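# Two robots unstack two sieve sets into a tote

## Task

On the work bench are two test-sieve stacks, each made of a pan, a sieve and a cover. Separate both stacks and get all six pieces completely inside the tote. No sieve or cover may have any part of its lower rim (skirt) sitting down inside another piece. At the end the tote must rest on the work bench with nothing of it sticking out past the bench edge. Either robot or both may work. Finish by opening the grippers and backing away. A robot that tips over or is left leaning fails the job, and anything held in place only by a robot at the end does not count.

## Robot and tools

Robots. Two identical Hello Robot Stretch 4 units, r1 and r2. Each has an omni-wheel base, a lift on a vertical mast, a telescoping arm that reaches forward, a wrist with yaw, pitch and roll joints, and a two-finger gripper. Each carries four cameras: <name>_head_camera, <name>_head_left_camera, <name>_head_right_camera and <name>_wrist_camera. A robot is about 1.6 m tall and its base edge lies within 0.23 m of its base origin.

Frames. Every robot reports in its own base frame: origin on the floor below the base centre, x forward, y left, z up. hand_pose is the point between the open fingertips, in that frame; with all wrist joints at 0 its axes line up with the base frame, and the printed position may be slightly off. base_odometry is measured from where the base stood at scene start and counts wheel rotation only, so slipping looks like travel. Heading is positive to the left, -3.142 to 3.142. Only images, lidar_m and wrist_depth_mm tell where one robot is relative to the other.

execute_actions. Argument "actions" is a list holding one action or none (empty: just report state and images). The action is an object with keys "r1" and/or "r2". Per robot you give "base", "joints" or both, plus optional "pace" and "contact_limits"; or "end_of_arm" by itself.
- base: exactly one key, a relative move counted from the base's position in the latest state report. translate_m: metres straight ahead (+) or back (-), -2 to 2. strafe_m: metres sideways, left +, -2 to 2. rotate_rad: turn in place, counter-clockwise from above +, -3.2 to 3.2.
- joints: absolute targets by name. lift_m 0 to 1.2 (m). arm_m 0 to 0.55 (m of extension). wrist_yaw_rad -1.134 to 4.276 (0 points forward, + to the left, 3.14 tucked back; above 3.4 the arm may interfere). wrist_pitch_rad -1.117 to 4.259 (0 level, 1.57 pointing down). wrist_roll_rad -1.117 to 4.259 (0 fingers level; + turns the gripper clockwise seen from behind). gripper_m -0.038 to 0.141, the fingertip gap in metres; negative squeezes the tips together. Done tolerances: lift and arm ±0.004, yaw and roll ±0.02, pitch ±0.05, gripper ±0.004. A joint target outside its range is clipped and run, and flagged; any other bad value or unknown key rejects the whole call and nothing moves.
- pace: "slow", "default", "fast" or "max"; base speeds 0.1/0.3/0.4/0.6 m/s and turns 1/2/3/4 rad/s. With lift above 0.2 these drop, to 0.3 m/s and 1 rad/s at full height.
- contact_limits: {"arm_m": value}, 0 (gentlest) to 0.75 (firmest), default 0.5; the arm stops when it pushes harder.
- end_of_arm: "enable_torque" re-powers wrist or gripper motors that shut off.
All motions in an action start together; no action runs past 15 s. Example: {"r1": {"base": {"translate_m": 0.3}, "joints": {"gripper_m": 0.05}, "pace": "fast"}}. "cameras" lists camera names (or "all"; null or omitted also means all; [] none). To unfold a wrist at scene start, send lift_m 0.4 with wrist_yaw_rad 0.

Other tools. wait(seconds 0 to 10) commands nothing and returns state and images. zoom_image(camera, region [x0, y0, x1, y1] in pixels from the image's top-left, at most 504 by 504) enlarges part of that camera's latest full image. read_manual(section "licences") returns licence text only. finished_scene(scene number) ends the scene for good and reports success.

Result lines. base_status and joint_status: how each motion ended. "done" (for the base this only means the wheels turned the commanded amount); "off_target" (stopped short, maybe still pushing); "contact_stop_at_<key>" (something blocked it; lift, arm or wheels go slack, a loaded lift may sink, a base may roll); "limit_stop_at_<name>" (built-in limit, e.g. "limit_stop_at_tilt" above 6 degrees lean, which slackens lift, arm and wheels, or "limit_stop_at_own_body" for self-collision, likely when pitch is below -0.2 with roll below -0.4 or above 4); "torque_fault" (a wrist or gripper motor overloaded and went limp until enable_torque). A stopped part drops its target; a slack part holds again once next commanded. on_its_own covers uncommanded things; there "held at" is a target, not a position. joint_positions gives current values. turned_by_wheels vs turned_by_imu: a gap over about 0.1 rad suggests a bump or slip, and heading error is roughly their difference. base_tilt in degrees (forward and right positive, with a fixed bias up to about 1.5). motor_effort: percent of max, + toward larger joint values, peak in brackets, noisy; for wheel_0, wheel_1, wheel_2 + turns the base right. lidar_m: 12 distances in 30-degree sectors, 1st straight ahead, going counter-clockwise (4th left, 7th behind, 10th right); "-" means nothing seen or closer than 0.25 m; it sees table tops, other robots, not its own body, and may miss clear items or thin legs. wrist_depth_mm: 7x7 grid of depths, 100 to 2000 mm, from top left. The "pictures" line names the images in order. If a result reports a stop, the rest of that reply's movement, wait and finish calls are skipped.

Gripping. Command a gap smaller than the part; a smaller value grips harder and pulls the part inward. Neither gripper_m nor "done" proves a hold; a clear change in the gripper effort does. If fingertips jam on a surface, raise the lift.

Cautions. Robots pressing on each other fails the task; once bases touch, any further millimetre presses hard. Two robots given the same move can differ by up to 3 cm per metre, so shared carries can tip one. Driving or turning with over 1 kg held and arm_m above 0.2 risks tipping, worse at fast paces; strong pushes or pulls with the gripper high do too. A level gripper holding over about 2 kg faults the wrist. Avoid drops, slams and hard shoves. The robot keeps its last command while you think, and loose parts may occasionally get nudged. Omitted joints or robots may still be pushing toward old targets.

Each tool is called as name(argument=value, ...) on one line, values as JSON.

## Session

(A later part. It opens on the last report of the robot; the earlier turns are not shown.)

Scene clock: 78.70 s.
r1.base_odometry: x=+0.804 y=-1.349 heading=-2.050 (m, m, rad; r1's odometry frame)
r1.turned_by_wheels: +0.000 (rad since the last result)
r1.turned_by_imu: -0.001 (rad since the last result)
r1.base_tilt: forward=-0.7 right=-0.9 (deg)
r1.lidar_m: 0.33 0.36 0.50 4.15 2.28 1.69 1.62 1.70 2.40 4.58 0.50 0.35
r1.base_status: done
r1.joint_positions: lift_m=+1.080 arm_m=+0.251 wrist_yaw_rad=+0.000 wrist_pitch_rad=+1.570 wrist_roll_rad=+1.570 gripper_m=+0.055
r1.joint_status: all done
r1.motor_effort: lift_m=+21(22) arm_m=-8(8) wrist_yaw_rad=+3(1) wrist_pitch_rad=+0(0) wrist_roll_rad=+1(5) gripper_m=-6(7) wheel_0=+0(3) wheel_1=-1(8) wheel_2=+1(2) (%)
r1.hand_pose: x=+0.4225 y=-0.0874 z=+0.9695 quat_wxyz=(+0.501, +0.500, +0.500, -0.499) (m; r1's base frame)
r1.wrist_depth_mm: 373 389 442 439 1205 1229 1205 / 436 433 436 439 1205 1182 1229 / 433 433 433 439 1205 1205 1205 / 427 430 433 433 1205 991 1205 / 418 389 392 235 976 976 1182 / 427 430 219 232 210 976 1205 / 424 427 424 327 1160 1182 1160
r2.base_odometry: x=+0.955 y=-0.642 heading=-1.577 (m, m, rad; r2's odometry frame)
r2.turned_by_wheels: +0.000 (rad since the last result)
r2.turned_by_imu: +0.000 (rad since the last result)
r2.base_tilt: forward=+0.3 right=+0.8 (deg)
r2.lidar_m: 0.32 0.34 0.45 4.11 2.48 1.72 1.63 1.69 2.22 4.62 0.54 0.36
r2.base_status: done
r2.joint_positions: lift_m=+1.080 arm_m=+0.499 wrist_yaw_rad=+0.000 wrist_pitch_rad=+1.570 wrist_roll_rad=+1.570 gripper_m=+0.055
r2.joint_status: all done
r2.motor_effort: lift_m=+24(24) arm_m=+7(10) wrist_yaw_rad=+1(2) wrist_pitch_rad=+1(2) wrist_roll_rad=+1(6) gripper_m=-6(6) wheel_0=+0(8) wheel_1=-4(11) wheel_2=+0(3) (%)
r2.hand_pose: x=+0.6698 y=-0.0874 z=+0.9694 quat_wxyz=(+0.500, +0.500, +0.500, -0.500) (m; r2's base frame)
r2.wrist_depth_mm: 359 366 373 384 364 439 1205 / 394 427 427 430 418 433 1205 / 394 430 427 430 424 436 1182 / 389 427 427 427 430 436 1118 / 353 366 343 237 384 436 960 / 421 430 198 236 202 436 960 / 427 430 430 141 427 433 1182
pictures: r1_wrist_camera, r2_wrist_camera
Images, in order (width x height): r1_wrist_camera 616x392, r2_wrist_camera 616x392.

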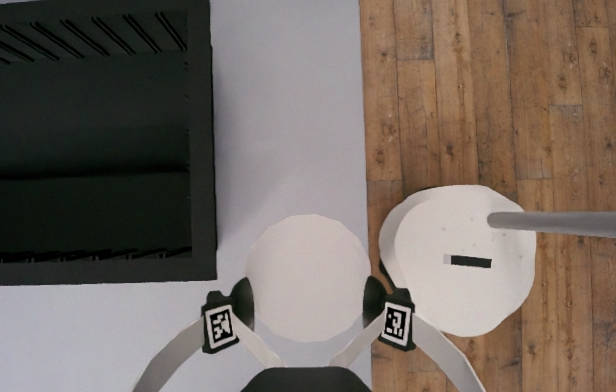

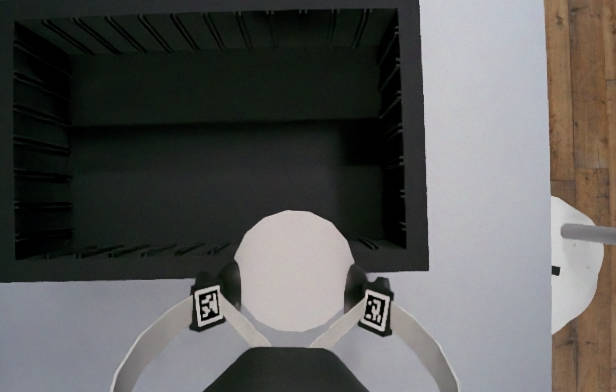

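execute_actions(actions=[{"r1":{"base":{"strafe_m":-0.042}},"r2":{"base":{"strafe_m":-0.045},"joints":{"arm_m":0.548}}}], cameras=[])

execute_actions(actions=[{"r2":{"base":{"translate_m":0.03},"pace":"slow"}}], cameras=[])

execute_actions(actions=[{"r2":{"joints":{"lift_m":0.97},"pace":"slow"}}], cameras=["r2_wrist_camera","r2_head_right_camera"])

Scene clock: 91.67 s.
r1.base_odometry: x=+0.767 y=-1.330 heading=-2.050 (m, m, rad; r1's odometry frame)
r1.turned_by_wheels: +0.000 (rad since the last result)
r1.turned_by_imu: +0.001 (rad since the last result)
r1.base_tilt: forward=-0.6 right=-0.9 (deg)
r1.lidar_m: 0.32 0.35 0.49 4.18 2.27 1.68 1.62 1.74 2.40 4.55 0.48 0.33
r1.base_status: done
r1.joint_positions: lift_m=+1.080 arm_m=+0.251 wrist_yaw_rad=+0.000 wrist_pitch_rad=+1.570 wrist_roll_rad=+1.570 gripper_m=+0.055
r1.joint_status: not commanded
r1.motor_effort: lift_m=+21(21) arm_m=-8(8) wrist_yaw_rad=+0(2) wrist_pitch_rad=+1(0) wrist_roll_rad=+1(2) gripper_m=-8(7) wheel_0=-2(11) wheel_1=+1(6) wheel_2=+1(2) (%)
r1.hand_pose: x=+0.4225 y=-0.0874 z=+0.9695 quat_wxyz=(+0.501, +0.500, +0.500, -0.499) (m; r1's base frame)
r1.wrist_depth_mm: 442 394 439 442 1229 1229 1229 / 404 421 436 439 1205 1205 1229 / 433 433 430 436 1205 1205 1205 / 430 427 430 433 1182 991 1205 / 427 427 430 236 976 976 1182 / 340 377 218 233 210 960 1182 / 421 427 424 327 1160 1182 1182
r2.base_odometry: x=+0.910 y=-0.642 heading=-1.577 (m, m, rad; r2's odometry frame)
r2.turned_by_wheels: +0.000 (rad since the last result)
r2.turned_by_imu: +0.001 (rad since the last result)
r2.base_tilt: forward=+0.3 right=+0.8 (deg)
r2.lidar_m: 0.33 0.34 0.48 4.15 2.50 1.76 1.63 1.67 2.20 4.57 0.51 0.36
r2.base_status: done
r2.joint_positions: lift_m=+1.080 arm_m=+0.547 wrist_yaw_rad=+0.000 wrist_pitch_rad=+1.570 wrist_roll_rad=+1.570 gripper_m=+0.055
r2.joint_status: all done
r2.motor_effort: lift_m=+23(24) arm_m=+7(5) wrist_yaw_rad=+2(1) wrist_pitch_rad=+0(3) wrist_roll_rad=+1(1) gripper_m=-7(6) wheel_0=+2(10) wheel_1=-4(11) wheel_2=+0(1) (%)
r2.hand_pose: x=+0.7178 y=-0.0874 z=+0.9694 quat_wxyz=(+0.500, +0.500, +0.500, -0.500) (m; r2's base frame)
r2.wrist_depth_mm: 424 427 430 433 436 439 442 / 357 397 407 421 413 439 436 / 366 427 430 433 430 436 439 / 368 424 424 430 430 433 436 / 359 427 427 237 430 436 436 / 345 342 198 236 202 430 436 / 424 427 427 142 433 436 433
pictures: none
No camera images: the call's "cameras" was empty. Leave "cameras" out to get every camera's image.

Scene clock: 93.03 s.
r1.base_odometry: x=+0.767 y=-1.330 heading=-2.050 (m, m, rad; r1's odometry frame)
r1.turned_by_wheels: +0.000 (rad since the last result)
r1.turned_by_imu: +0.000 (rad since the last result)
r1.base_tilt: forward=-0.6 right=-0.8 (deg)
r1.lidar_m: 0.32 0.35 0.50 4.18 2.24 1.69 1.62 1.72 2.39 4.55 0.48 0.35
r1.base_status: not commanded
r1.joint_positions: lift_m=+1.080 arm_m=+0.251 wrist_yaw_rad=+0.000 wrist_pitch_rad=+1.570 wrist_roll_rad=+1.570 gripper_m=+0.055
r1.joint_status: not commanded
r1.motor_effort: lift_m=+21(21) arm_m=-8(8) wrist_yaw_rad=+2(2) wrist_pitch_rad=-2(1) wrist_roll_rad=+1(1) gripper_m=-7(7) wheel_0=-2(2) wheel_1=+1(1) wheel_2=+1(1) (%)
r1.hand_pose: x=+0.4225 y=-0.0874 z=+0.9695 quat_wxyz=(+0.501, +0.500, +0.500, -0.499) (m; r1's base frame)
r1.wrist_depth_mm: 439 397 439 439 1229 1205 1205 / 407 424 436 436 1205 1205 1229 / 433 430 433 436 1205 1182 1205 / 430 430 433 433 1160 991 1205 / 427 424 430 235 991 976 1182 / 366 375 218 232 211 976 1182 / 424 424 421 327 1182 1182 1160
r2.base_odometry: x=+0.910 y=-0.672 heading=-1.577 (m, m, rad; r2's odometry frame)
r2.turned_by_wheels: +0.000 (rad since the last result)
r2.turned_by_imu: +0.001 (rad since the last result)
r2.base_tilt: forward=+0.2 right=+0.9 (deg)
r2.lidar_m: 0.30 0.32 0.42 4.15 2.51 1.77 1.66 1.72 2.24 4.58 0.50 0.34
r2.base_status: done
r2.joint_positions: lift_m=+1.080 arm_m=+0.547 wrist_yaw_rad=+0.000 wrist_pitch_rad=+1.570 wrist_roll_rad=+1.570 gripper_m=+0.055
r2.joint_status: not commanded
r2.motor_effort: lift_m=+24(24) arm_m=+7(7) wrist_yaw_rad=+1(0) wrist_pitch_rad=+3(2) wrist_roll_rad=+0(0) gripper_m=-8(5) wheel_0=+3(6) wheel_1=+5(8) wheel_2=-5(9) (%)
r2.hand_pose: x=+0.7178 y=-0.0874 z=+0.9694 quat_wxyz=(+0.500, +0.500, +0.500, -0.500) (m; r2's base frame)
r2.wrist_depth_mm: 427 430 430 430 436 436 439 / 424 379 402 413 418 387 439 / 427 424 430 430 433 392 442 / 427 427 424 430 433 394 436 / 421 424 424 236 433 399 436 / 424 342 198 236 203 373 436 / 427 427 424 141 433 436 436
pictures: none
No camera images: the call's "cameras" was empty. Leave "cameras" out to get every camera's image.

Scene clock: 94.80 s.
r1.base_odometry: x=+0.767 y=-1.330 heading=-2.050 (m, m, rad; r1's odometry frame)
r1.turned_by_wheels: +0.000 (rad since the last result)
r1.turned_by_imu: +0.000 (rad since the last result)
r1.base_tilt: forward=-0.5 right=-0.8 (deg)
r1.lidar_m: 0.33 0.36 0.49 4.19 2.26 1.68 1.63 1.73 2.38 4.55 0.49 0.35
r1.base_status: not commanded
r1.joint_positions: lift_m=+1.080 arm_m=+0.251 wrist_yaw_rad=+0.000 wrist_pitch_rad=+1.570 wrist_roll_rad=+1.570 gripper_m=+0.055
r1.joint_status: not commanded
r1.motor_effort: lift_m=+21(21) arm_m=-7(8) wrist_yaw_rad=+2(3) wrist_pitch_rad=+0(1) wrist_roll_rad=+1(2) gripper_m=-7(8) wheel_0=-2(2) wheel_1=+1(0) wheel_2=+1(1) (%)
r1.hand_pose: x=+0.4225 y=-0.0874 z=+0.9695 quat_wxyz=(+0.501, +0.500, +0.500, -0.499) (m; r1's base frame)
r1.wrist_depth_mm: 442 397 442 439 1205 1205 1205 / 379 424 436 439 1205 1205 1205 / 433 433 436 436 1205 1205 1205 / 430 427 430 436 1205 991 1205 / 424 427 427 236 960 976 1205 / 366 375 218 232 211 976 1205 / 424 424 424 327 1182 1182 1182
r2.base_odometry: x=+0.910 y=-0.672 heading=-1.577 (m, m, rad; r2's odometry frame)
r2.turned_by_wheels: +0.000 (rad since the last result)
r2.turned_by_imu: +0.001 (rad since the last result)
r2.base_tilt: forward=+0.2 right=+0.8 (deg)
r2.lidar_m: 0.30 0.29 0.44 4.14 2.50 1.77 1.65 1.71 2.25 4.59 0.47 0.35
r2.base_status: not commanded
r2.joint_positions: lift_m=+0.970 arm_m=+0.547 wrist_yaw_rad=+0.000 wrist_pitch_rad=+1.570 wrist_roll_rad=+1.570 gripper_m=+0.055
r2.joint_status: all done
r2.motor_effort: lift_m=+17(23) arm_m=+7(7) wrist_yaw_rad=+1(1) wrist_pitch_rad=+1(2) wrist_roll_rad=+0(0) gripper_m=-6(6) wheel_0=+3(3) wheel_1=+5(5) wheel_2=-5(5) (%)
r2.hand_pose: x=+0.7178 y=-0.0874 z=+0.8600 quat_wxyz=(+0.500, +0.500, +0.500, -0.500) (m; r2's base frame)
r2.wrist_depth_mm: 262 267 272 278 282 273 241 / 285 320 320 322 324 324 242 / 286 320 319 319 324 325 242 / 283 319 319 319 322 324 242 / 282 317 319 237 322 324 245 / 277 315 198 236 202 296 246 / 233 233 235 141 236 236 238
pictures: r2_head_right_camera, r2_wrist_camera
Images, in order (width x height): r2_head_right_camera 420x672, r2_wrist_camera 616x392.

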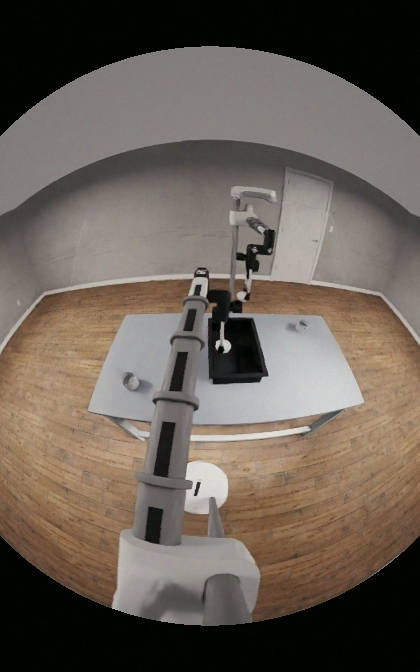

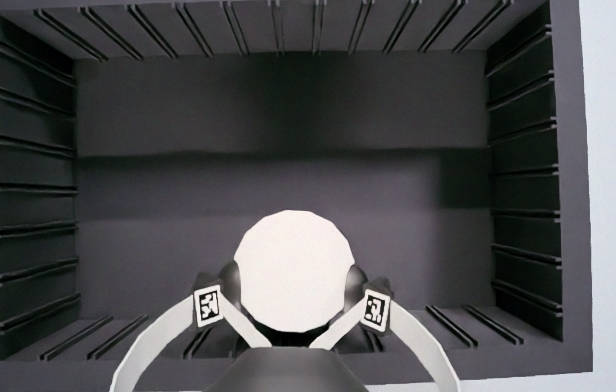

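execute_actions(actions=[{"r2":{"joints":{"lift_m":0.91},"pace":"slow"}}], cameras=[])

execute_actions(actions=[{"r2":{"joints":{"gripper_m":0.10}}}], cameras=[])

execute_actions(actions=[{"r2":{"joints":{"lift_m":1.05}}}], cameras=[])

execute_actions(actions=[{"r2":{"joints":{"arm_m":0.1,"wrist_roll_rad":0,"gripper_m":0.12}}}], cameras=[])

execute_actions(actions=[{"r2":{"base":{"strafe_m":0.445}},"r1":{"joints":{"arm_m":0.5}}}], cameras=["r1_wrist_camera"])

Scene clock: 102.63 s.
r1.base_odometry: x=+0.767 y=-1.330 heading=-2.050 (m, m, rad; r1's odometry frame)
r1.turned_by_wheels: +0.000 (rad since the last result)
r1.turned_by_imu: +0.001 (rad since the last result)
r1.base_tilt: forward=-0.7 right=-0.7 (deg)
r1.lidar_m: 0.33 0.36 0.48 4.17 2.27 1.68 1.62 1.72 2.40 4.54 0.48 0.35
r1.base_status: not commanded
r1.joint_positions: lift_m=+1.080 arm_m=+0.251 wrist_yaw_rad=+0.000 wrist_pitch_rad=+1.570 wrist_roll_rad=+1.570 gripper_m=+0.055
r1.joint_status: not commanded
r1.motor_effort: lift_m=+21(21) arm_m=-8(7) wrist_yaw_rad=+1(1) wrist_pitch_rad=+0(0) wrist_roll_rad=+1(1) gripper_m=-6(7) wheel_0=-2(2) wheel_1=+1(0) wheel_2=+1(1) (%)
r1.hand_pose: x=+0.4225 y=-0.0874 z=+0.9695 quat_wxyz=(+0.501, +0.500, +0.500, -0.499) (m; r1's base frame)
r1.wrist_depth_mm: 442 397 442 442 1205 1205 1205 / 377 424 433 436 1205 1205 1205 / 407 433 433 436 1182 1205 1205 / 427 430 430 436 1205 991 1205 / 427 427 424 235 976 976 1182 / 366 375 219 233 211 960 1182 / 421 427 424 329 1160 1160 1182
r2.base_odometry: x=+0.910 y=-0.672 heading=-1.577 (m, m, rad; r2's odometry frame)
r2.turned_by_wheels: +0.000 (rad since the last result)
r2.turned_by_imu: +0.001 (rad since the last result)
r2.base_tilt: forward=+0.2 right=+0.7 (deg)
r2.lidar_m: 0.31 0.32 0.40 4.14 2.51 1.78 1.65 1.70 2.23 4.59 0.47 0.33
r2.base_status: not commanded
r2.joint_positions: lift_m=+0.910 arm_m=+0.547 wrist_yaw_rad=+0.000 wrist_pitch_rad=+1.570 wrist_roll_rad=+1.570 gripper_m=+0.055
r2.joint_status: all done
r2.motor_effort: lift_m=+17(16) arm_m=+7(7) wrist_yaw_rad=+1(1) wrist_pitch_rad=+0(1) wrist_roll_rad=+1(0) gripper_m=-4(3) wheel_0=+4(3) wheel_1=+5(5) wheel_2=-5(5) (%)
r2.hand_pose: x=+0.7178 y=-0.0874 z=+0.8000 quat_wxyz=(+0.500, +0.500, +0.500, -0.500) (m; r2's base frame)
r2.wrist_depth_mm: 258 258 262 260 265 265 236 / 260 260 260 262 264 264 238 / 259 258 260 263 263 264 241 / 257 258 259 262 263 264 243 / 258 258 259 237 262 265 245 / 257 258 198 236 202 262 245 / 232 211 226 142 204 212 216
pictures: none
No camera images: the call's "cameras" was empty. Leave "cameras" out to get every camera's image.

Scene clock: 103.93 s.
r1.base_odometry: x=+0.767 y=-1.330 heading=-2.050 (m, m, rad; r1's odometry frame)
r1.turned_by_wheels: +0.000 (rad since the last result)
r1.turned_by_imu: +0.000 (rad since the last result)
r1.base_tilt: forward=-0.6 right=-0.8 (deg)
r1.lidar_m: 0.33 0.36 0.51 4.20 2.26 1.68 1.62 1.73 2.39 4.56 0.48 0.35
r1.base_status: not commanded
r1.joint_positions: lift_m=+1.080 arm_m=+0.251 wrist_yaw_rad=+0.000 wrist_pitch_rad=+1.570 wrist_roll_rad=+1.570 gripper_m=+0.055
r1.joint_status: not commanded
r1.motor_effort: lift_m=+21(21) arm_m=-7(8) wrist_yaw_rad=+1(0) wrist_pitch_rad=+0(0) wrist_roll_rad=+1(2) gripper_m=-8(9) wheel_0=-2(2) wheel_1=+0(0) wheel_2=+1(1) (%)
r1.hand_pose: x=+0.4225 y=-0.0874 z=+0.9695 quat_wxyz=(+0.501, +0.500, +0.500, -0.499) (m; r1's base frame)
r1.wrist_depth_mm: 442 397 442 439 1205 1229 1205 / 377 421 436 436 1205 1205 1205 / 410 433 436 436 1205 1205 1205 / 430 430 433 433 1160 976 1182 / 427 427 427 236 960 960 1182 / 368 375 218 232 211 960 1182 / 421 424 424 329 1160 1160 1182
r2.base_odometry: x=+0.910 y=-0.672 heading=-1.577 (m, m, rad; r2's odometry frame)
r2.turned_by_wheels: +0.000 (rad since the last result)
r2.turned_by_imu: +0.000 (rad since the last result)
r2.base_tilt: forward=+0.3 right=+0.8 (deg)
r2.lidar_m: 0.30 0.31 0.42 4.14 2.50 1.77 1.64 1.69 2.27 4.58 0.48 0.34
r2.base_status: not commanded
r2.joint_positions: lift_m=+0.910 arm_m=+0.547 wrist_yaw_rad=+0.000 wrist_pitch_rad=+1.570 wrist_roll_rad=+1.570 gripper_m=+0.100
r2.joint_status: all done
r2.motor_effort: lift_m=+17(17) arm_m=+7(7) wrist_yaw_rad=+1(1) wrist_pitch_rad=+0(1) wrist_roll_rad=+0(1) gripper_m=-1(8) wheel_0=+3(3) wheel_1=+5(5) wheel_2=-5(5) (%)
r2.hand_pose: x=+0.7178 y=-0.0874 z=+0.8000 quat_wxyz=(+0.500, +0.500, +0.500, -0.500) (m; r2's base frame)
r2.wrist_depth_mm: 259 260 260 263 264 265 238 / 257 262 262 260 264 266 238 / 258 260 260 263 263 265 240 / 258 259 259 262 263 264 241 / 257 259 258 238 263 262 246 / 256 258 215 239 204 263 245 / 231 211 225 140 213 204 216
pictures: none
No camera images: the call's "cameras" was empty. Leave "cameras" out to get every camera's image.

Scene clock: 105.60 s.
r1.base_odometry: x=+0.767 y=-1.330 heading=-2.050 (m, m, rad; r1's odometry frame)
r1.turned_by_wheels: +0.000 (rad since the last result)
r1.turned_by_imu: +0.000 (rad since the last result)
r1.base_tilt: forward=-0.6 right=-0.8 (deg)
r1.lidar_m: 0.33 0.35 0.49 4.18 2.26 1.68 1.63 1.72 2.39 4.55 0.48 0.36
r1.base_status: not commanded
r1.joint_positions: lift_m=+1.080 arm_m=+0.251 wrist_yaw_rad=+0.000 wrist_pitch_rad=+1.570 wrist_roll_rad=+1.570 gripper_m=+0.055
r1.joint_status: not commanded
r1.motor_effort: lift_m=+21(21) arm_m=-7(8) wrist_yaw_rad=+0(3) wrist_pitch_rad=+0(1) wrist_roll_rad=+2(1) gripper_m=-7(7) wheel_0=-2(2) wheel_1=+0(1) wheel_2=+1(1) (%)
r1.hand_pose: x=+0.4225 y=-0.0874 z=+0.9695 quat_wxyz=(+0.501, +0.500, +0.500, -0.499) (m; r1's base frame)
r1.wrist_depth_mm: 442 397 439 442 1205 1205 1205 / 404 421 436 436 1182 1205 1229 / 410 430 433 433 1182 1205 1205 / 430 430 430 433 1182 976 1205 / 427 424 430 236 991 976 1182 / 366 375 219 232 210 960 1182 / 424 424 424 327 1182 1160 1160
r2.base_odometry: x=+0.910 y=-0.672 heading=-1.577 (m, m, rad; r2's odometry frame)
r2.turned_by_wheels: +0.000 (rad since the last result)
r2.turned_by_imu: +0.001 (rad since the last result)
r2.base_tilt: forward=+0.3 right=+0.7 (deg)
r2.lidar_m: 0.30 0.31 0.41 4.15 2.51 1.78 1.65 1.69 2.23 4.58 0.50 0.35
r2.base_status: not commanded
r2.joint_positions: lift_m=+1.050 arm_m=+0.547 wrist_yaw_rad=+0.000 wrist_pitch_rad=+1.570 wrist_roll_rad=+1.570 gripper_m=+0.100
r2.joint_status: all done
r2.motor_effort: lift_m=+23(27) arm_m=+7(7) wrist_yaw_rad=+1(0) wrist_pitch_rad=+1(0) wrist_roll_rad=+1(0) gripper_m=-2(1) wheel_0=+3(3) wheel_1=+5(5) wheel_2=-5(5) (%)
r2.hand_pose: x=+0.7178 y=-0.0874 z=+0.9395 quat_wxyz=(+0.500, +0.500, +0.500, -0.500) (m; r2's base frame)
r2.wrist_depth_mm: 399 402 319 320 322 329 407 / 364 370 399 399 402 353 413 / 364 394 399 399 402 362 407 / 366 394 397 399 402 364 404 / 362 394 397 375 399 342 407 / 359 315 215 338 205 317 404 / 394 397 397 139 402 402 404
pictures: none
No camera images: the call's "cameras" was empty. Leave "cameras" out to get every camera's image.

Scene clock: 108.00 s.
r1.base_odometry: x=+0.767 y=-1.330 heading=-2.050 (m, m, rad; r1's odometry frame)
r1.turned_by_wheels: +0.000 (rad since the last result)
r1.turned_by_imu: +0.000 (rad since the last result)
r1.base_tilt: forward=-0.6 right=-0.9 (deg)
r1.lidar_m: 0.32 0.35 0.48 4.18 2.26 1.68 1.62 1.71 2.40 4.54 0.50 0.35
r1.base_status: not commanded
r1.joint_positions: lift_m=+1.080 arm_m=+0.251 wrist_yaw_rad=+0.000 wrist_pitch_rad=+1.570 wrist_roll_rad=+1.570 gripper_m=+0.055
r1.joint_status: not commanded
r1.motor_effort: lift_m=+21(21) arm_m=-8(8) wrist_yaw_rad=+3(1) wrist_pitch_rad=+0(1) wrist_roll_rad=+1(1) gripper_m=-7(5) wheel_0=-2(2) wheel_1=+1(1) wheel_2=+1(1) (%)
r1.hand_pose: x=+0.4225 y=-0.0874 z=+0.9695 quat_wxyz=(+0.501, +0.500, +0.500, -0.499) (m; r1's base frame)
r1.wrist_depth_mm: 439 397 439 442 1205 1229 1205 / 404 424 439 436 1205 1229 1229 / 410 433 433 433 1205 1205 1229 / 427 427 433 436 1182 976 1205 / 427 427 427 235 976 960 1205 / 368 375 220 232 211 991 1205 / 424 421 424 327 1160 1160 1182
r2.base_odometry: x=+0.909 y=-0.672 heading=-1.577 (m, m, rad; r2's odometry frame)
r2.turned_by_wheels: +0.000 (rad since the last result)
r2.turned_by_imu: +0.001 (rad since the last result)
r2.base_tilt: forward=+0.1 right=+0.8 (deg)
r2.lidar_m: 0.30 0.31 0.42 4.14 2.51 1.78 1.65 1.69 2.23 4.58 0.49 0.34
r2.base_status: not commanded
r2.joint_positions: lift_m=+1.050 arm_m=+0.101 wrist_yaw_rad=+0.000 wrist_pitch_rad=+1.570 wrist_roll_rad=+0.000 gripper_m=+0.120
r2.joint_status: all done
r2.motor_effort: lift_m=+24(24) arm_m=-8(9) wrist_yaw_rad=+2(0) wrist_pitch_rad=+0(0) wrist_roll_rad=-2(4) gripper_m=+0(1) wheel_0=+3(3) wheel_1=+5(5) wheel_2=-5(5) (%)
r2.hand_pose: x=+0.2724 y=-0.0874 z=+0.9395 quat_wxyz=(+0.707, +0.000, +0.707, +0.000) (m; r2's base frame)
r2.wrist_depth_mm: 399 404 404 410 410 410 415 / 399 399 404 407 413 413 415 / 394 402 404 407 410 410 413 / 397 402 402 407 410 413 415 / 1138 1118 1138 1138 1160 1138 1182 / 1118 1138 931 946 204 1160 1138 / 1118 1138 931 143 1138 1160 1160
pictures: none
No camera images: the call's "cameras" was empty. Leave "cameras" out to get every camera's image.

Scene clock: 110.80 s.
r1.base_odometry: x=+0.767 y=-1.330 heading=-2.050 (m, m, rad; r1's odometry frame)
r1.turned_by_wheels: +0.000 (rad since the last result)
r1.turned_by_imu: +0.001 (rad since the last result)
r1.base_tilt: forward=-0.6 right=-0.8 (deg)
r1.lidar_m: 0.32 0.34 0.50 4.17 2.27 1.68 1.61 1.70 2.39 4.54 0.50 0.32
r1.base_status: not commanded
r1.joint_positions: lift_m=+1.080 arm_m=+0.499 wrist_yaw_rad=+0.000 wrist_pitch_rad=+1.570 wrist_roll_rad=+1.570 gripper_m=+0.055
r1.joint_status: all done
r1.motor_effort: lift_m=+21(21) arm_m=+8(8) wrist_yaw_rad=+0(2) wrist_pitch_rad=+0(0) wrist_roll_rad=+1(1) gripper_m=-7(8) wheel_0=-2(2) wheel_1=+1(1) wheel_2=+1(1) (%)
r1.hand_pose: x=+0.6698 y=-0.0874 z=+0.9695 quat_wxyz=(+0.501, +0.500, +0.500, -0.499) (m; r1's base frame)
r1.wrist_depth_mm: 436 394 357 357 368 442 445 / 368 415 413 433 433 436 439 / 373 433 433 433 436 433 436 / 370 430 430 433 430 433 436 / 368 427 430 235 424 384 430 / 375 375 220 232 211 427 430 / 424 424 424 327 421 427 427
r2.base_odometry: x=+1.354 y=-0.674 heading=-1.577 (m, m, rad; r2's odometry frame)
r2.turned_by_wheels: +0.000 (rad since the last result)
r2.turned_by_imu: +0.003 (rad since the last result)
r2.base_tilt: forward=+0.2 right=+0.9 (deg)
r2.lidar_m: 0.27 0.30 3.93 3.70 2.60 1.81 1.69 1.74 2.30 5.04 0.45 0.30
r2.base_status: done
r2.joint_positions: lift_m=+1.050 arm_m=+0.101 wrist_yaw_rad=+0.000 wrist_pitch_rad=+1.570 wrist_roll_rad=+0.000 gripper_m=+0.120
r2.joint_status: not commanded
r2.motor_effort: lift_m=+23(24) arm_m=-8(8) wrist_yaw_rad=+1(1) wrist_pitch_rad=+1(0) wrist_roll_rad=-2(1) gripper_m=+0(0) wheel_0=-1(11) wheel_1=+2(12) wheel_2=+0(5) (%)
r2.hand_pose: x=+0.2724 y=-0.0874 z=+0.9395 quat_wxyz=(+0.707, +0.000, +0.707, +0.000) (m; r2's base frame)
r2.wrist_depth_mm: 1118 404 402 377 415 415 418 / 1138 404 404 404 410 413 415 / 1118 399 402 402 410 413 415 / 1138 397 399 404 413 407 413 / 1118 1118 946 1138 1160 1160 1160 / 1098 1118 917 931 204 1138 1160 / 1118 1118 931 143 1138 1160 1160
pictures: r1_wrist_camera
Images, in order (width x height): r1_wrist_camera 616x392.

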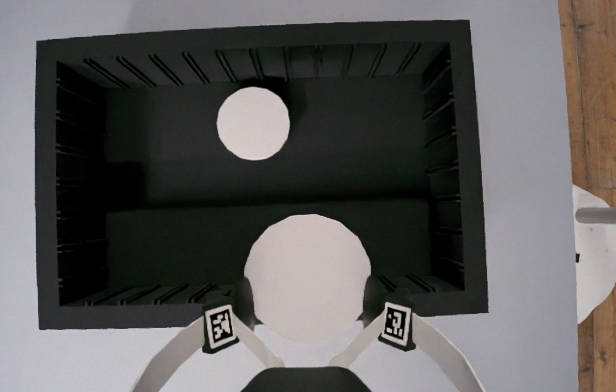

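execute_actions(actions=[{"r1":{"base":{"strafe_m":-0.008},"joints":{"arm_m":0.549}},"r2":{"joints":{"arm_m":0.305}}}], cameras=[])

execute_actions(actions=[{"r1":{"joints":{"lift_m":0.97}},"r2":{"joints":{"lift_m":0.965}}}], cameras=["r1_wrist_camera","r2_wrist_camera"])

Scene clock: 117.50 s.
r1.base_odometry: x=+0.760 y=-1.326 heading=-2.050 (m, m, rad; r1's odometry frame)
r1.turned_by_wheels: +0.000 (rad since the last result)
r1.turned_by_imu: +0.001 (rad since the last result)
r1.base_tilt: forward=-0.6 right=-0.9 (deg)
r1.lidar_m: 0.33 0.34 0.49 4.19 2.27 1.70 1.62 1.69 2.39 4.53 0.47 0.34
r1.base_status: done
r1.joint_positions: lift_m=+1.080 arm_m=+0.547 wrist_yaw_rad=+0.000 wrist_pitch_rad=+1.570 wrist_roll_rad=+1.570 gripper_m=+0.055
r1.joint_status: all done
joint sent to its limit — the command would take r1.arm_m past its upper limit, so that joint was sent only as far as its limit.
r1.motor_effort: lift_m=+21(21) arm_m=+8(7) wrist_yaw_rad=+1(1) wrist_pitch_rad=+0(1) wrist_roll_rad=+1(1) gripper_m=-7(9) wheel_0=+0(4) wheel_1=+1(5) wheel_2=+1(0) (%)
r1.hand_pose: x=+0.7177 y=-0.0874 z=+0.9695 quat_wxyz=(+0.501, +0.500, +0.500, -0.499) (m; r1's base frame)
r1.wrist_depth_mm: 442 439 439 439 442 353 442 / 439 373 418 413 436 379 436 / 433 402 433 413 433 389 436 / 433 399 427 430 433 397 433 / 427 392 427 235 424 402 430 / 427 342 219 231 211 343 427 / 421 424 424 327 424 424 427
r2.base_odometry: x=+1.354 y=-0.674 heading=-1.577 (m, m, rad; r2's odometry frame)
r2.turned_by_wheels: +0.000 (rad since the last result)
r2.turned_by_imu: +0.002 (rad since the last result)
r2.base_tilt: forward=+0.3 right=+0.7 (deg)
r2.lidar_m: 0.27 0.29 3.94 3.69 2.59 1.76 1.67 1.74 2.28 5.01 0.41 0.32
r2.base_status: not commanded
r2.joint_positions: lift_m=+1.050 arm_m=+0.304 wrist_yaw_rad=+0.000 wrist_pitch_rad=+1.570 wrist_roll_rad=+0.000 gripper_m=+0.120
r2.joint_status: all done
r2.motor_effort: lift_m=+23(23) arm_m=+7(10) wrist_yaw_rad=+1(2) wrist_pitch_rad=+1(1) wrist_roll_rad=-1(1) gripper_m=-2(1) wheel_0=-1(1) wheel_1=+2(2) wheel_2=+0(0) (%)
r2.hand_pose: x=+0.4748 y=-0.0874 z=+0.9395 quat_wxyz=(+0.707, +0.000, +0.707, +0.000) (m; r2's base frame)
r2.wrist_depth_mm: 1138 404 399 410 413 413 415 / 1138 402 399 407 407 410 413 / 1138 399 402 407 407 410 413 / 1138 399 402 410 404 410 415 / 1098 397 399 370 404 404 407 / 1138 392 394 402 205 407 407 / 1138 394 394 143 402 402 410
pictures: none
No camera images: the call's "cameras" was empty. Leave "cameras" out to get every camera's image.

Scene clock: 119.00 s.
r1.base_odometry: x=+0.760 y=-1.326 heading=-2.050 (m, m, rad; r1's odometry frame)
r1.turned_by_wheels: +0.000 (rad since the last result)
r1.turned_by_imu: +0.000 (rad since the last result)
r1.base_tilt: forward=-0.6 right=-0.9 (deg)
r1.lidar_m: 0.32 0.36 0.49 4.19 2.28 1.70 1.63 1.69 2.41 4.52 0.50 0.37
r1.base_status: not commanded
r1.joint_positions: lift_m=+0.970 arm_m=+0.547 wrist_yaw_rad=+0.000 wrist_pitch_rad=+1.570 wrist_roll_rad=+1.570 gripper_m=+0.055
r1.joint_status: all done
r1.motor_effort: lift_m=+16(13) arm_m=+8(8) wrist_yaw_rad=+0(2) wrist_pitch_rad=-1(1) wrist_roll_rad=+1(1) gripper_m=-9(9) wheel_0=+0(0) wheel_1=+1(1) wheel_2=+0(1) (%)
r1.hand_pose: x=+0.7177 y=-0.0874 z=+0.8599 quat_wxyz=(+0.501, +0.500, +0.500, -0.499) (m; r1's base frame)
r1.wrist_depth_mm: 259 289 291 300 303 307 273 / 268 324 325 303 325 325 273 / 268 322 322 320 322 324 276 / 264 319 320 319 320 322 279 / 260 317 319 235 319 320 281 / 257 315 219 232 211 307 267 / 229 229 229 230 230 231 231
r2.base_odometry: x=+1.354 y=-0.674 heading=-1.577 (m, m, rad; r2's odometry frame)
r2.turned_by_wheels: +0.000 (rad since the last result)
r2.turned_by_imu: +0.000 (rad since the last result)
r2.base_tilt: forward=+0.3 right=+0.7 (deg)
r2.lidar_m: 0.26 0.31 3.93 3.70 2.62 1.79 1.67 1.74 2.30 5.03 0.45 0.30
r2.base_status: not commanded
r2.joint_positions: lift_m=+0.965 arm_m=+0.304 wrist_yaw_rad=+0.000 wrist_pitch_rad=+1.570 wrist_roll_rad=+0.000 gripper_m=+0.120
r2.joint_status: all done
r2.motor_effort: lift_m=+17(20) arm_m=+7(7) wrist_yaw_rad=+1(1) wrist_pitch_rad=+2(0) wrist_roll_rad=-1(1) gripper_m=+0(1) wheel_0=-1(1) wheel_1=+2(2) wheel_2=+0(0) (%)
r2.hand_pose: x=+0.4748 y=-0.0874 z=+0.8550 quat_wxyz=(+0.707, +0.000, +0.707, +0.000) (m; r2's base frame)
r2.wrist_depth_mm: 317 319 320 325 322 329 329 / 317 319 319 322 324 325 329 / 315 315 319 322 324 324 327 / 314 315 317 320 322 324 327 / 314 314 315 286 320 324 325 / 312 314 317 285 203 322 325 / 310 312 315 143 319 322 324
pictures: r1_wrist_camera, r2_wrist_camera
Images, in order (width x height): r1_wrist_camera 616x392, r2_wrist_camera 616x392.

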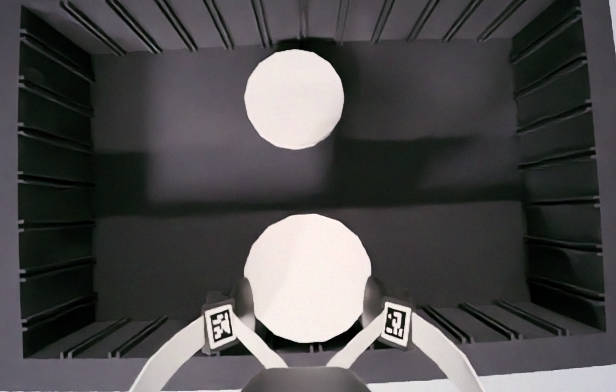

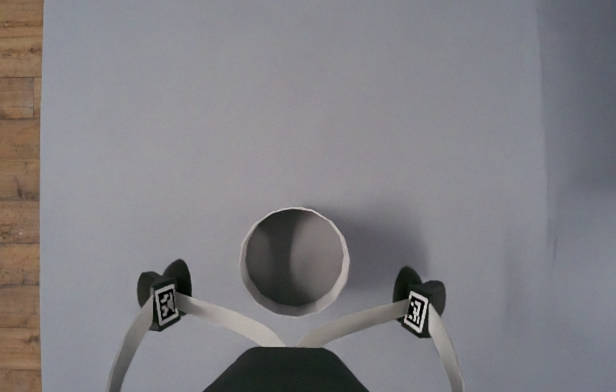

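execute_actions(actions=[{"r1":{"joints":{"lift_m":0.91},"pace":"slow"},"r2":{"joints":{"lift_m":0.938}}}], cameras=[])

execute_actions(actions=[{"r1":{"joints":{"gripper_m":0.10}},"r2":{"joints":{"gripper_m":0.055}}}], cameras=[])

execute_actions(actions=[{"r1":{"joints":{"lift_m":1.05}},"r2":{"joints":{"lift_m":1.08}}}], cameras=[])

execute_actions(actions=[{"r1":{"joints":{"arm_m":0.1,"wrist_roll_rad":0,"gripper_m":0.12}},"r2":{"joints":{"wrist_roll_rad":1.57}}}], cameras=[])

execute_actions(actions=[{"r1":{"base":{"strafe_m":0.415}},"r2":{"base":{"strafe_m":-0.445},"joints":{"arm_m":0.437}}}], cameras=["r2_wrist_camera","r2_head_right_camera"])

Scene clock: 128.43 s.
r1.base_odometry: x=+0.760 y=-1.326 heading=-2.050 (m, m, rad; r1's odometry frame)
r1.turned_by_wheels: +0.000 (rad since the last result)
r1.turned_by_imu: +0.001 (rad since the last result)
r1.base_tilt: forward=-0.5 right=-1.1 (deg)
r1.lidar_m: 0.33 0.35 0.47 4.17 2.24 1.69 1.62 1.71 2.41 4.52 0.48 0.36
r1.base_status: not commanded
r1.joint_positions: lift_m=+0.910 arm_m=+0.547 wrist_yaw_rad=+0.000 wrist_pitch_rad=+1.570 wrist_roll_rad=+1.570 gripper_m=+0.055
r1.joint_status: all done
r1.motor_effort: lift_m=+16(15) arm_m=+8(8) wrist_yaw_rad=+3(1) wrist_pitch_rad=-1(0) wrist_roll_rad=+1(1) gripper_m=-7(8) wheel_0=+0(0) wheel_1=+1(1) wheel_2=+1(0) (%)
r1.hand_pose: x=+0.7177 y=-0.0874 z=+0.7999 quat_wxyz=(+0.501, +0.500, +0.500, -0.499) (m; r1's base frame)
r1.wrist_depth_mm: 258 265 265 242 265 265 265 / 263 263 263 241 265 265 265 / 262 262 260 262 260 262 263 / 257 259 262 260 262 260 260 / 256 258 259 235 259 259 259 / 254 256 220 233 211 257 257 / 223 212 189 209 191 193 199
r2.base_odometry: x=+1.354 y=-0.674 heading=-1.577 (m, m, rad; r2's odometry frame)
r2.turned_by_wheels: +0.000 (rad since the last result)
r2.turned_by_imu: +0.001 (rad since the last result)
r2.base_tilt: forward=+0.3 right=+0.9 (deg)
r2.lidar_m: 0.25 0.27 3.93 3.70 2.56 1.78 1.68 1.73 2.27 5.03 0.46 0.31
r2.base_status: not commanded
r2.joint_positions: lift_m=+0.938 arm_m=+0.304 wrist_yaw_rad=+0.000 wrist_pitch_rad=+1.570 wrist_roll_rad=+0.000 gripper_m=+0.120
r2.joint_status: all done
r2.motor_effort: lift_m=+17(17) arm_m=+7(7) wrist_yaw_rad=+1(2) wrist_pitch_rad=+0(2) wrist_roll_rad=-1(1) gripper_m=+1(0) wheel_0=-1(1) wheel_1=+1(2) wheel_2=+0(0) (%)
r2.hand_pose: x=+0.4748 y=-0.0874 z=+0.8280 quat_wxyz=(+0.707, +0.000, +0.707, +0.000) (m; r2's base frame)
r2.wrist_depth_mm: 291 293 294 297 300 300 301 / 287 293 291 294 297 300 301 / 289 289 294 296 297 298 298 / 287 290 291 293 296 297 300 / 286 289 290 258 294 296 297 / 285 285 256 257 204 294 297 / 285 286 287 144 290 294 297
pictures: none
No camera images: the call's "cameras" was empty. Leave "cameras" out to get every camera's image.

Scene clock: 129.97 s.
r1.base_odometry: x=+0.760 y=-1.326 heading=-2.050 (m, m, rad; r1's odometry frame)
r1.turned_by_wheels: +0.000 (rad since the last result)
r1.turned_by_imu: +0.000 (rad since the last result)
r1.base_tilt: forward=-0.6 right=-0.8 (deg)
r1.lidar_m: 0.33 0.36 0.50 4.18 2.27 1.71 1.63 1.69 2.42 4.54 0.51 0.35
r1.base_status: not commanded
r1.joint_positions: lift_m=+0.910 arm_m=+0.547 wrist_yaw_rad=+0.000 wrist_pitch_rad=+1.570 wrist_roll_rad=+1.570 gripper_m=+0.100
r1.joint_status: all done
r1.motor_effort: lift_m=+16(16) arm_m=+8(8) wrist_yaw_rad=+1(0) wrist_pitch_rad=-1(1) wrist_roll_rad=+1(1) gripper_m=-3(11) wheel_0=+0(0) wheel_1=+1(1) wheel_2=+0(0) (%)
r1.hand_pose: x=+0.7177 y=-0.0874 z=+0.7999 quat_wxyz=(+0.501, +0.500, +0.500, -0.499) (m; r1's base frame)
r1.wrist_depth_mm: 259 265 265 243 265 265 266 / 263 263 263 241 263 264 264 / 260 262 262 262 263 264 263 / 259 260 260 260 262 262 260 / 257 259 258 236 259 260 259 / 255 256 236 236 224 258 257 / 223 213 200 150 193 189 200
r2.base_odometry: x=+1.354 y=-0.674 heading=-1.577 (m, m, rad; r2's odometry frame)
r2.turned_by_wheels: +0.000 (rad since the last result)
r2.turned_by_imu: +0.000 (rad since the last result)
r2.base_tilt: forward=+0.3 right=+0.8 (deg)
r2.lidar_m: 0.26 0.29 3.91 3.71 2.62 1.80 1.68 1.75 2.28 5.03 0.46 0.30
r2.base_status: not commanded
r2.joint_positions: lift_m=+0.938 arm_m=+0.304 wrist_yaw_rad=+0.000 wrist_pitch_rad=+1.570 wrist_roll_rad=+0.000 gripper_m=+0.055
r2.joint_status: all done
r2.motor_effort: lift_m=+17(17) arm_m=+7(7) wrist_yaw_rad=+1(1) wrist_pitch_rad=+2(1) wrist_roll_rad=-1(1) gripper_m=-7(7) wheel_0=-1(1) wheel_1=+2(2) wheel_2=+0(0) (%)
r2.hand_pose: x=+0.4748 y=-0.0874 z=+0.8280 quat_wxyz=(+0.707, +0.000, +0.707, +0.000) (m; r2's base frame)
r2.wrist_depth_mm: 290 291 294 296 298 300 301 / 289 290 293 294 297 298 300 / 287 290 291 293 296 297 298 / 287 287 291 291 294 297 300 / 286 286 289 258 293 296 296 / 285 286 214 256 202 294 297 / 283 286 286 137 290 294 296
pictures: none
No camera images: the call's "cameras" was empty. Leave "cameras" out to get every camera's image.

Scene clock: 131.63 s.
r1.base_odometry: x=+0.760 y=-1.326 heading=-2.050 (m, m, rad; r1's odometry frame)
r1.turned_by_wheels: +0.000 (rad since the last result)
r1.turned_by_imu: +0.000 (rad since the last result)
r1.base_tilt: forward=-0.5 right=-0.9 (deg)
r1.lidar_m: 0.33 0.36 0.51 4.20 2.26 1.69 1.63 1.71 2.40 4.54 0.50 0.36
r1.base_status: not commanded
r1.joint_positions: lift_m=+1.050 arm_m=+0.547 wrist_yaw_rad=+0.000 wrist_pitch_rad=+1.570 wrist_roll_rad=+1.570 gripper_m=+0.100
r1.joint_status: all done
r1.motor_effort: lift_m=+21(20) arm_m=+8(7) wrist_yaw_rad=+1(3) wrist_pitch_rad=+2(1) wrist_roll_rad=+2(2) gripper_m=-2(3) wheel_0=+0(0) wheel_1=+1(1) wheel_2=+1(1) (%)
r1.hand_pose: x=+0.7178 y=-0.0874 z=+0.9395 quat_wxyz=(+0.501, +0.500, +0.500, -0.499) (m; r1's base frame)
r1.wrist_depth_mm: 407 320 330 320 324 322 413 / 407 373 402 384 404 382 410 / 402 402 404 382 407 389 404 / 402 397 399 399 399 399 402 / 399 392 397 377 399 397 399 / 394 324 309 342 224 312 397 / 394 392 397 150 394 397 397
r2.base_odometry: x=+1.354 y=-0.674 heading=-1.577 (m, m, rad; r2's odometry frame)
r2.turned_by_wheels: +0.000 (rad since the last result)
r2.turned_by_imu: +0.001 (rad since the last result)
r2.base_tilt: forward=+0.2 right=+0.8 (deg)
r2.lidar_m: 0.27 0.28 3.95 3.71 2.58 1.81 1.68 1.75 2.26 5.02 0.44 0.30
r2.base_status: not commanded
r2.joint_positions: lift_m=+1.080 arm_m=+0.304 wrist_yaw_rad=+0.000 wrist_pitch_rad=+1.570 wrist_roll_rad=+0.000 gripper_m=+0.055
r2.joint_status: all done
r2.motor_effort: lift_m=+24(25) arm_m=+7(7) wrist_yaw_rad=+2(1) wrist_pitch_rad=+1(1) wrist_roll_rad=-1(1) gripper_m=-9(9) wheel_0=+0(1) wheel_1=+1(2) wheel_2=+0(0) (%)
r2.hand_pose: x=+0.4748 y=-0.0874 z=+0.9694 quat_wxyz=(+0.707, +0.000, +0.707, +0.000) (m; r2's base frame)
r2.wrist_depth_mm: 1160 430 436 436 436 445 445 / 1182 430 433 439 439 439 445 / 1182 427 436 430 436 439 442 / 1160 427 433 433 436 439 439 / 1160 427 427 258 436 436 436 / 1138 424 213 255 202 436 439 / 1160 421 427 137 430 433 439
pictures: none
No camera images: the call's "cameras" was empty. Leave "cameras" out to get every camera's image.

Scene clock: 134.03 s.
r1.base_odometry: x=+0.760 y=-1.326 heading=-2.050 (m, m, rad; r1's odometry frame)
r1.turned_by_wheels: +0.000 (rad since the last result)
r1.turned_by_imu: +0.000 (rad since the last result)
r1.base_tilt: forward=-0.6 right=-0.9 (deg)
r1.lidar_m: 0.33 0.35 0.51 4.19 2.26 1.69 1.62 1.69 2.40 4.55 0.48 0.35
r1.base_status: not commanded
r1.joint_positions: lift_m=+1.050 arm_m=+0.101 wrist_yaw_rad=+0.000 wrist_pitch_rad=+1.570 wrist_roll_rad=+0.000 gripper_m=+0.120
r1.joint_status: all done
r1.motor_effort: lift_m=+22(22) arm_m=-8(7) wrist_yaw_rad=+2(2) wrist_pitch_rad=-2(1) wrist_roll_rad=+0(9) gripper_m=-1(0) wheel_0=+0(0) wheel_1=+1(1) wheel_2=+1(1) (%)
r1.hand_pose: x=+0.2724 y=-0.0874 z=+0.9395 quat_wxyz=(+0.707, +0.000, +0.707, +0.000) (m; r1's base frame)
r1.wrist_depth_mm: 410 410 410 402 407 407 410 / 410 407 407 407 407 404 404 / 410 407 404 407 404 402 402 / 407 1160 1138 1182 1182 1160 1160 / 1160 1160 1160 1160 1160 1138 1160 / 1138 1138 946 960 1138 1138 1138 / 1160 1160 931 153 1138 1138 1160
r2.base_odometry: x=+1.354 y=-0.674 heading=-1.577 (m, m, rad; r2's odometry frame)
r2.turned_by_wheels: +0.000 (rad since the last result)
r2.turned_by_imu: +0.001 (rad since the last result)
r2.base_tilt: forward=+0.2 right=+0.8 (deg)
r2.lidar_m: 0.28 0.27 3.95 3.70 2.58 1.79 1.68 1.76 2.30 5.02 0.44 0.31
r2.base_status: not commanded
r2.joint_positions: lift_m=+1.080 arm_m=+0.304 wrist_yaw_rad=+0.000 wrist_pitch_rad=+1.570 wrist_roll_rad=+1.570 gripper_m=+0.055
r2.joint_status: all done
r2.motor_effort: lift_m=+25(24) arm_m=+7(7) wrist_yaw_rad=+1(1) wrist_pitch_rad=+0(1) wrist_roll_rad=+1(4) gripper_m=-9(7) wheel_0=+0(1) wheel_1=+2(2) wheel_2=+0(0) (%)
r2.hand_pose: x=+0.4748 y=-0.0874 z=+0.9694 quat_wxyz=(+0.500, +0.500, +0.500, -0.500) (m; r2's base frame)
r2.wrist_depth_mm: 427 433 433 430 436 1182 1205 / 430 424 433 433 439 1205 1182 / 430 430 430 433 430 1205 1205 / 427 430 427 433 436 1182 1205 / 424 427 427 257 433 976 1182 / 427 427 213 257 202 976 1182 / 424 424 427 137 433 1182 1160
pictures: none
No camera images: the call's "cameras" was empty. Leave "cameras" out to get every camera's image.

Scene clock: 136.83 s.
r1.base_odometry: x=+1.128 y=-1.517 heading=-2.050 (m, m, rad; r1's odometry frame)
r1.turned_by_wheels: +0.000 (rad since the last result)
r1.turned_by_imu: +0.003 (rad since the last result)
r1.base_tilt: forward=-0.6 right=-0.9 (deg)
r1.lidar_m: 0.35 0.34 3.91 3.79 2.26 1.67 1.61 1.71 2.39 1.32 0.51 0.36
r1.base_status: done
r1.joint_positions: lift_m=+1.050 arm_m=+0.101 wrist_yaw_rad=+0.000 wrist_pitch_rad=+1.570 wrist_roll_rad=+0.000 gripper_m=+0.120
r1.joint_status: not commanded
r1.motor_effort: lift_m=+21(22) arm_m=-8(8) wrist_yaw_rad=+3(2) wrist_pitch_rad=-1(1) wrist_roll_rad=-1(2) gripper_m=+0(4) wheel_0=+0(8) wheel_1=+0(8) wheel_2=+1(3) (%)
r1.hand_pose: x=+0.2724 y=-0.0874 z=+0.9396 quat_wxyz=(+0.707, +0.000, +0.707, +0.000) (m; r1's base frame)
r1.wrist_depth_mm: 1182 413 407 375 407 407 407 / 1182 407 407 407 407 404 402 / 1182 407 404 404 402 404 402 / 1160 1182 1160 1160 1160 1138 1138 / 1182 1160 1160 1138 1160 1118 1138 / 1160 1182 931 931 1138 1160 1118 / 1160 1160 931 153 1138 1160 1138
r2.base_odometry: x=+0.910 y=-0.672 heading=-1.577 (m, m, rad; r2's odometry frame)
r2.turned_by_wheels: +0.000 (rad since the last result)
r2.turned_by_imu: -0.002 (rad since the last result)
r2.base_tilt: forward=+0.3 right=+0.8 (deg)
r2.lidar_m: 0.29 0.31 0.42 4.15 2.51 1.74 1.65 1.73 2.23 4.58 0.49 0.34
r2.base_status: done
r2.joint_positions: lift_m=+1.080 arm_m=+0.436 wrist_yaw_rad=+0.000 wrist_pitch_rad=+1.570 wrist_roll_rad=+1.570 gripper_m=+0.055
r2.joint_status: all done
r2.motor_effort: lift_m=+24(24) arm_m=+7(8) wrist_yaw_rad=+1(2) wrist_pitch_rad=+2(2) wrist_roll_rad=+0(0) gripper_m=-8(8) wheel_0=-1(10) wheel_1=-3(12) wheel_2=+0(2) (%)
r2.hand_pose: x=+0.6068 y=-0.0874 z=+0.9695 quat_wxyz=(+0.501, +0.500, +0.500, -0.499) (m; r2's base frame)
r2.wrist_depth_mm: 424 427 430 433 436 439 1205 / 399 410 404 427 433 436 1182 / 424 427 430 430 433 436 1205 / 424 424 430 427 430 436 1205 / 418 424 404 258 436 439 976 / 359 342 213 257 203 436 1182 / 424 421 427 137 433 436 1182
pictures: r2_head_right_camera, r2_wrist_camera
Images, in order (width x height): r2_head_right_camera 420x672, r2_wrist_camera 616x392.

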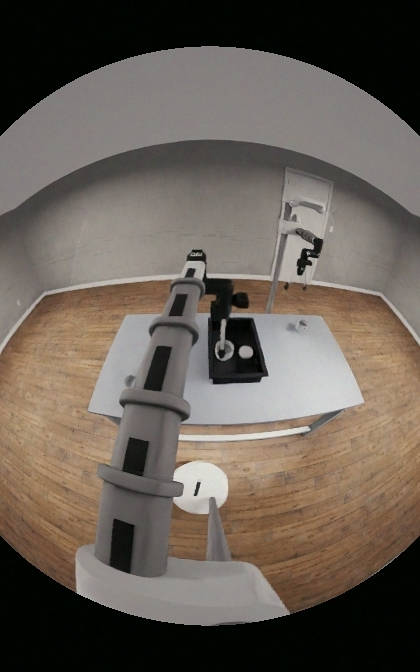

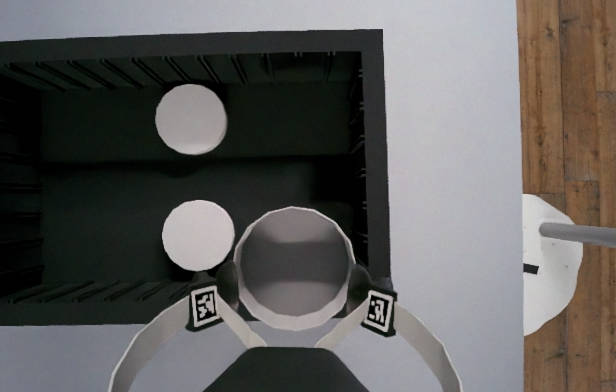

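execute_actions(actions=[{"r1":{"joints":{"arm_m":0.331}},"r2":{"joints":{"arm_m":0.449}}}], cameras=[])

execute_actions(actions=[{"r1":{"joints":{"lift_m":0.965}},"r2":{"joints":{"lift_m":0.98},"pace":"slow"}}], cameras=["r1_wrist_camera","r2_wrist_camera"])

Scene clock: 142.17 s.
r1.base_odometry: x=+1.128 y=-1.517 heading=-2.050 (m, m, rad; r1's odometry frame)
r1.turned_by_wheels: +0.000 (rad since the last result)
r1.turned_by_imu: +0.001 (rad since the last result)
r1.base_tilt: forward=-0.5 right=-0.9 (deg)
r1.lidar_m: 0.33 0.36 3.90 3.76 2.26 1.66 1.61 1.72 2.40 1.29 0.48 0.37
r1.base_status: not commanded
r1.joint_positions: lift_m=+1.050 arm_m=+0.330 wrist_yaw_rad=+0.000 wrist_pitch_rad=+1.570 wrist_roll_rad=+0.000 gripper_m=+0.120
r1.joint_status: all done
r1.motor_effort: lift_m=+21(21) arm_m=+8(9) wrist_yaw_rad=+2(2) wrist_pitch_rad=-1(1) wrist_roll_rad=-1(1) gripper_m=-1(0) wheel_0=+0(0) wheel_1=+1(0) wheel_2=+1(1) (%)
r1.hand_pose: x=+0.5008 y=-0.0874 z=+0.9396 quat_wxyz=(+0.707, +0.000, +0.707, +0.000) (m; r1's base frame)
r1.wrist_depth_mm: 1182 410 410 407 407 407 407 / 1182 407 407 404 404 404 402 / 1182 407 407 404 404 402 404 / 1138 404 402 402 402 402 399 / 1160 399 402 366 399 399 397 / 1160 399 399 397 399 397 394 / 1138 399 397 153 394 394 394
r2.base_odometry: x=+0.910 y=-0.672 heading=-1.577 (m, m, rad; r2's odometry frame)
r2.turned_by_wheels: +0.000 (rad since the last result)
r2.turned_by_imu: +0.002 (rad since the last result)
r2.base_tilt: forward=+0.3 right=+0.8 (deg)
r2.lidar_m: 0.28 0.32 0.42 4.14 2.49 1.74 1.65 1.71 2.24 4.55 0.48 0.35
r2.base_status: not commanded
r2.joint_positions: lift_m=+1.080 arm_m=+0.448 wrist_yaw_rad=+0.000 wrist_pitch_rad=+1.570 wrist_roll_rad=+1.570 gripper_m=+0.055
r2.joint_status: all done
r2.motor_effort: lift_m=+24(24) arm_m=+7(11) wrist_yaw_rad=+1(1) wrist_pitch_rad=+2(0) wrist_roll_rad=+1(0) gripper_m=-8(7) wheel_0=+0(1) wheel_1=-3(3) wheel_2=+0(0) (%)
r2.hand_pose: x=+0.6188 y=-0.0874 z=+0.9695 quat_wxyz=(+0.500, +0.500, +0.500, -0.500) (m; r2's base frame)
r2.wrist_depth_mm: 427 427 436 433 436 436 1229 / 387 410 407 430 424 439 1205 / 418 424 427 430 433 433 1160 / 418 427 424 427 430 433 1182 / 418 430 407 257 427 433 991 / 364 343 213 256 202 436 1205 / 424 430 424 137 430 436 1182
pictures: none
No camera images: the call's "cameras" was empty. Leave "cameras" out to get every camera's image.

Scene clock: 143.87 s.
r1.base_odometry: x=+1.128 y=-1.517 heading=-2.050 (m, m, rad; r1's odometry frame)
r1.turned_by_wheels: +0.000 (rad since the last result)
r1.turned_by_imu: +0.000 (rad since the last result)
r1.base_tilt: forward=-0.6 right=-0.8 (deg)
r1.lidar_m: 0.33 0.36 3.90 3.78 2.29 1.65 1.62 1.71 2.35 1.30 0.50 0.38
r1.base_status: not commanded
r1.joint_positions: lift_m=+0.965 arm_m=+0.330 wrist_yaw_rad=+0.000 wrist_pitch_rad=+1.570 wrist_roll_rad=+0.000 gripper_m=+0.120
r1.joint_status: all done
r1.motor_effort: lift_m=+16(14) arm_m=+8(8) wrist_yaw_rad=+1(0) wrist_pitch_rad=+0(1) wrist_roll_rad=-1(1) gripper_m=-1(1) wheel_0=+0(0) wheel_1=+1(1) wheel_2=+2(1) (%)
r1.hand_pose: x=+0.5008 y=-0.0874 z=+0.8549 quat_wxyz=(+0.707, +0.000, +0.707, +0.000) (m; r1's base frame)
r1.wrist_depth_mm: 325 322 322 322 320 320 320 / 324 322 322 320 320 319 319 / 322 320 320 320 319 319 317 / 322 319 319 319 319 315 317 / 319 317 315 283 315 317 314 / 315 315 315 282 314 314 312 / 315 317 314 153 312 312 310
r2.base_odometry: x=+0.910 y=-0.672 heading=-1.577 (m, m, rad; r2's odometry frame)
r2.turned_by_wheels: +0.000 (rad since the last result)
r2.turned_by_imu: +0.001 (rad since the last result)
r2.base_tilt: forward=+0.3 right=+0.9 (deg)
r2.lidar_m: 0.29 0.31 0.42 4.15 2.51 1.79 1.66 1.69 2.25 4.59 0.51 0.33
r2.base_status: not commanded
r2.joint_positions: lift_m=+0.980 arm_m=+0.448 wrist_yaw_rad=+0.000 wrist_pitch_rad=+1.570 wrist_roll_rad=+1.570 gripper_m=+0.055
r2.joint_status: all done
r2.motor_effort: lift_m=+18(23) arm_m=+7(7) wrist_yaw_rad=+1(1) wrist_pitch_rad=+0(1) wrist_roll_rad=+0(0) gripper_m=-8(9) wheel_0=-1(1) wheel_1=-3(3) wheel_2=+0(0) (%)
r2.hand_pose: x=+0.6188 y=-0.0874 z=+0.8700 quat_wxyz=(+0.500, +0.500, +0.500, -0.500) (m; r2's base frame)
r2.wrist_depth_mm: 282 282 289 294 263 340 340 / 327 307 332 334 271 340 338 / 327 327 329 330 274 336 340 / 325 329 329 329 285 336 336 / 327 327 307 257 287 336 336 / 324 309 213 256 203 334 338 / 241 242 243 137 245 332 338
pictures: r1_wrist_camera, r2_wrist_camera
Images, in order (width x height): r1_wrist_camera 616x392, r2_wrist_camera 616x392.

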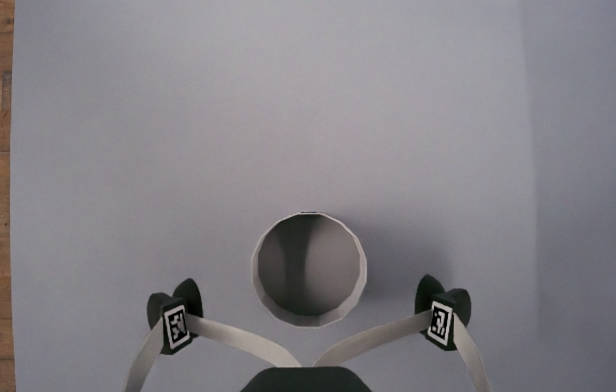

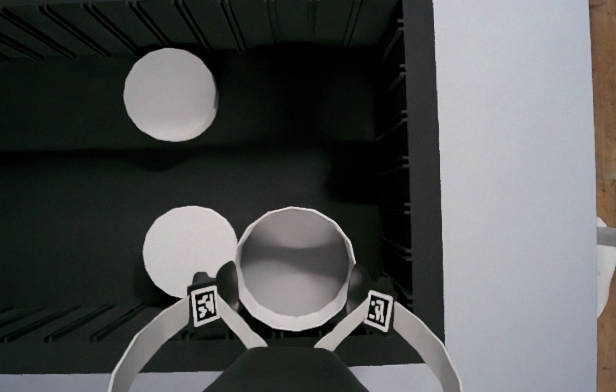

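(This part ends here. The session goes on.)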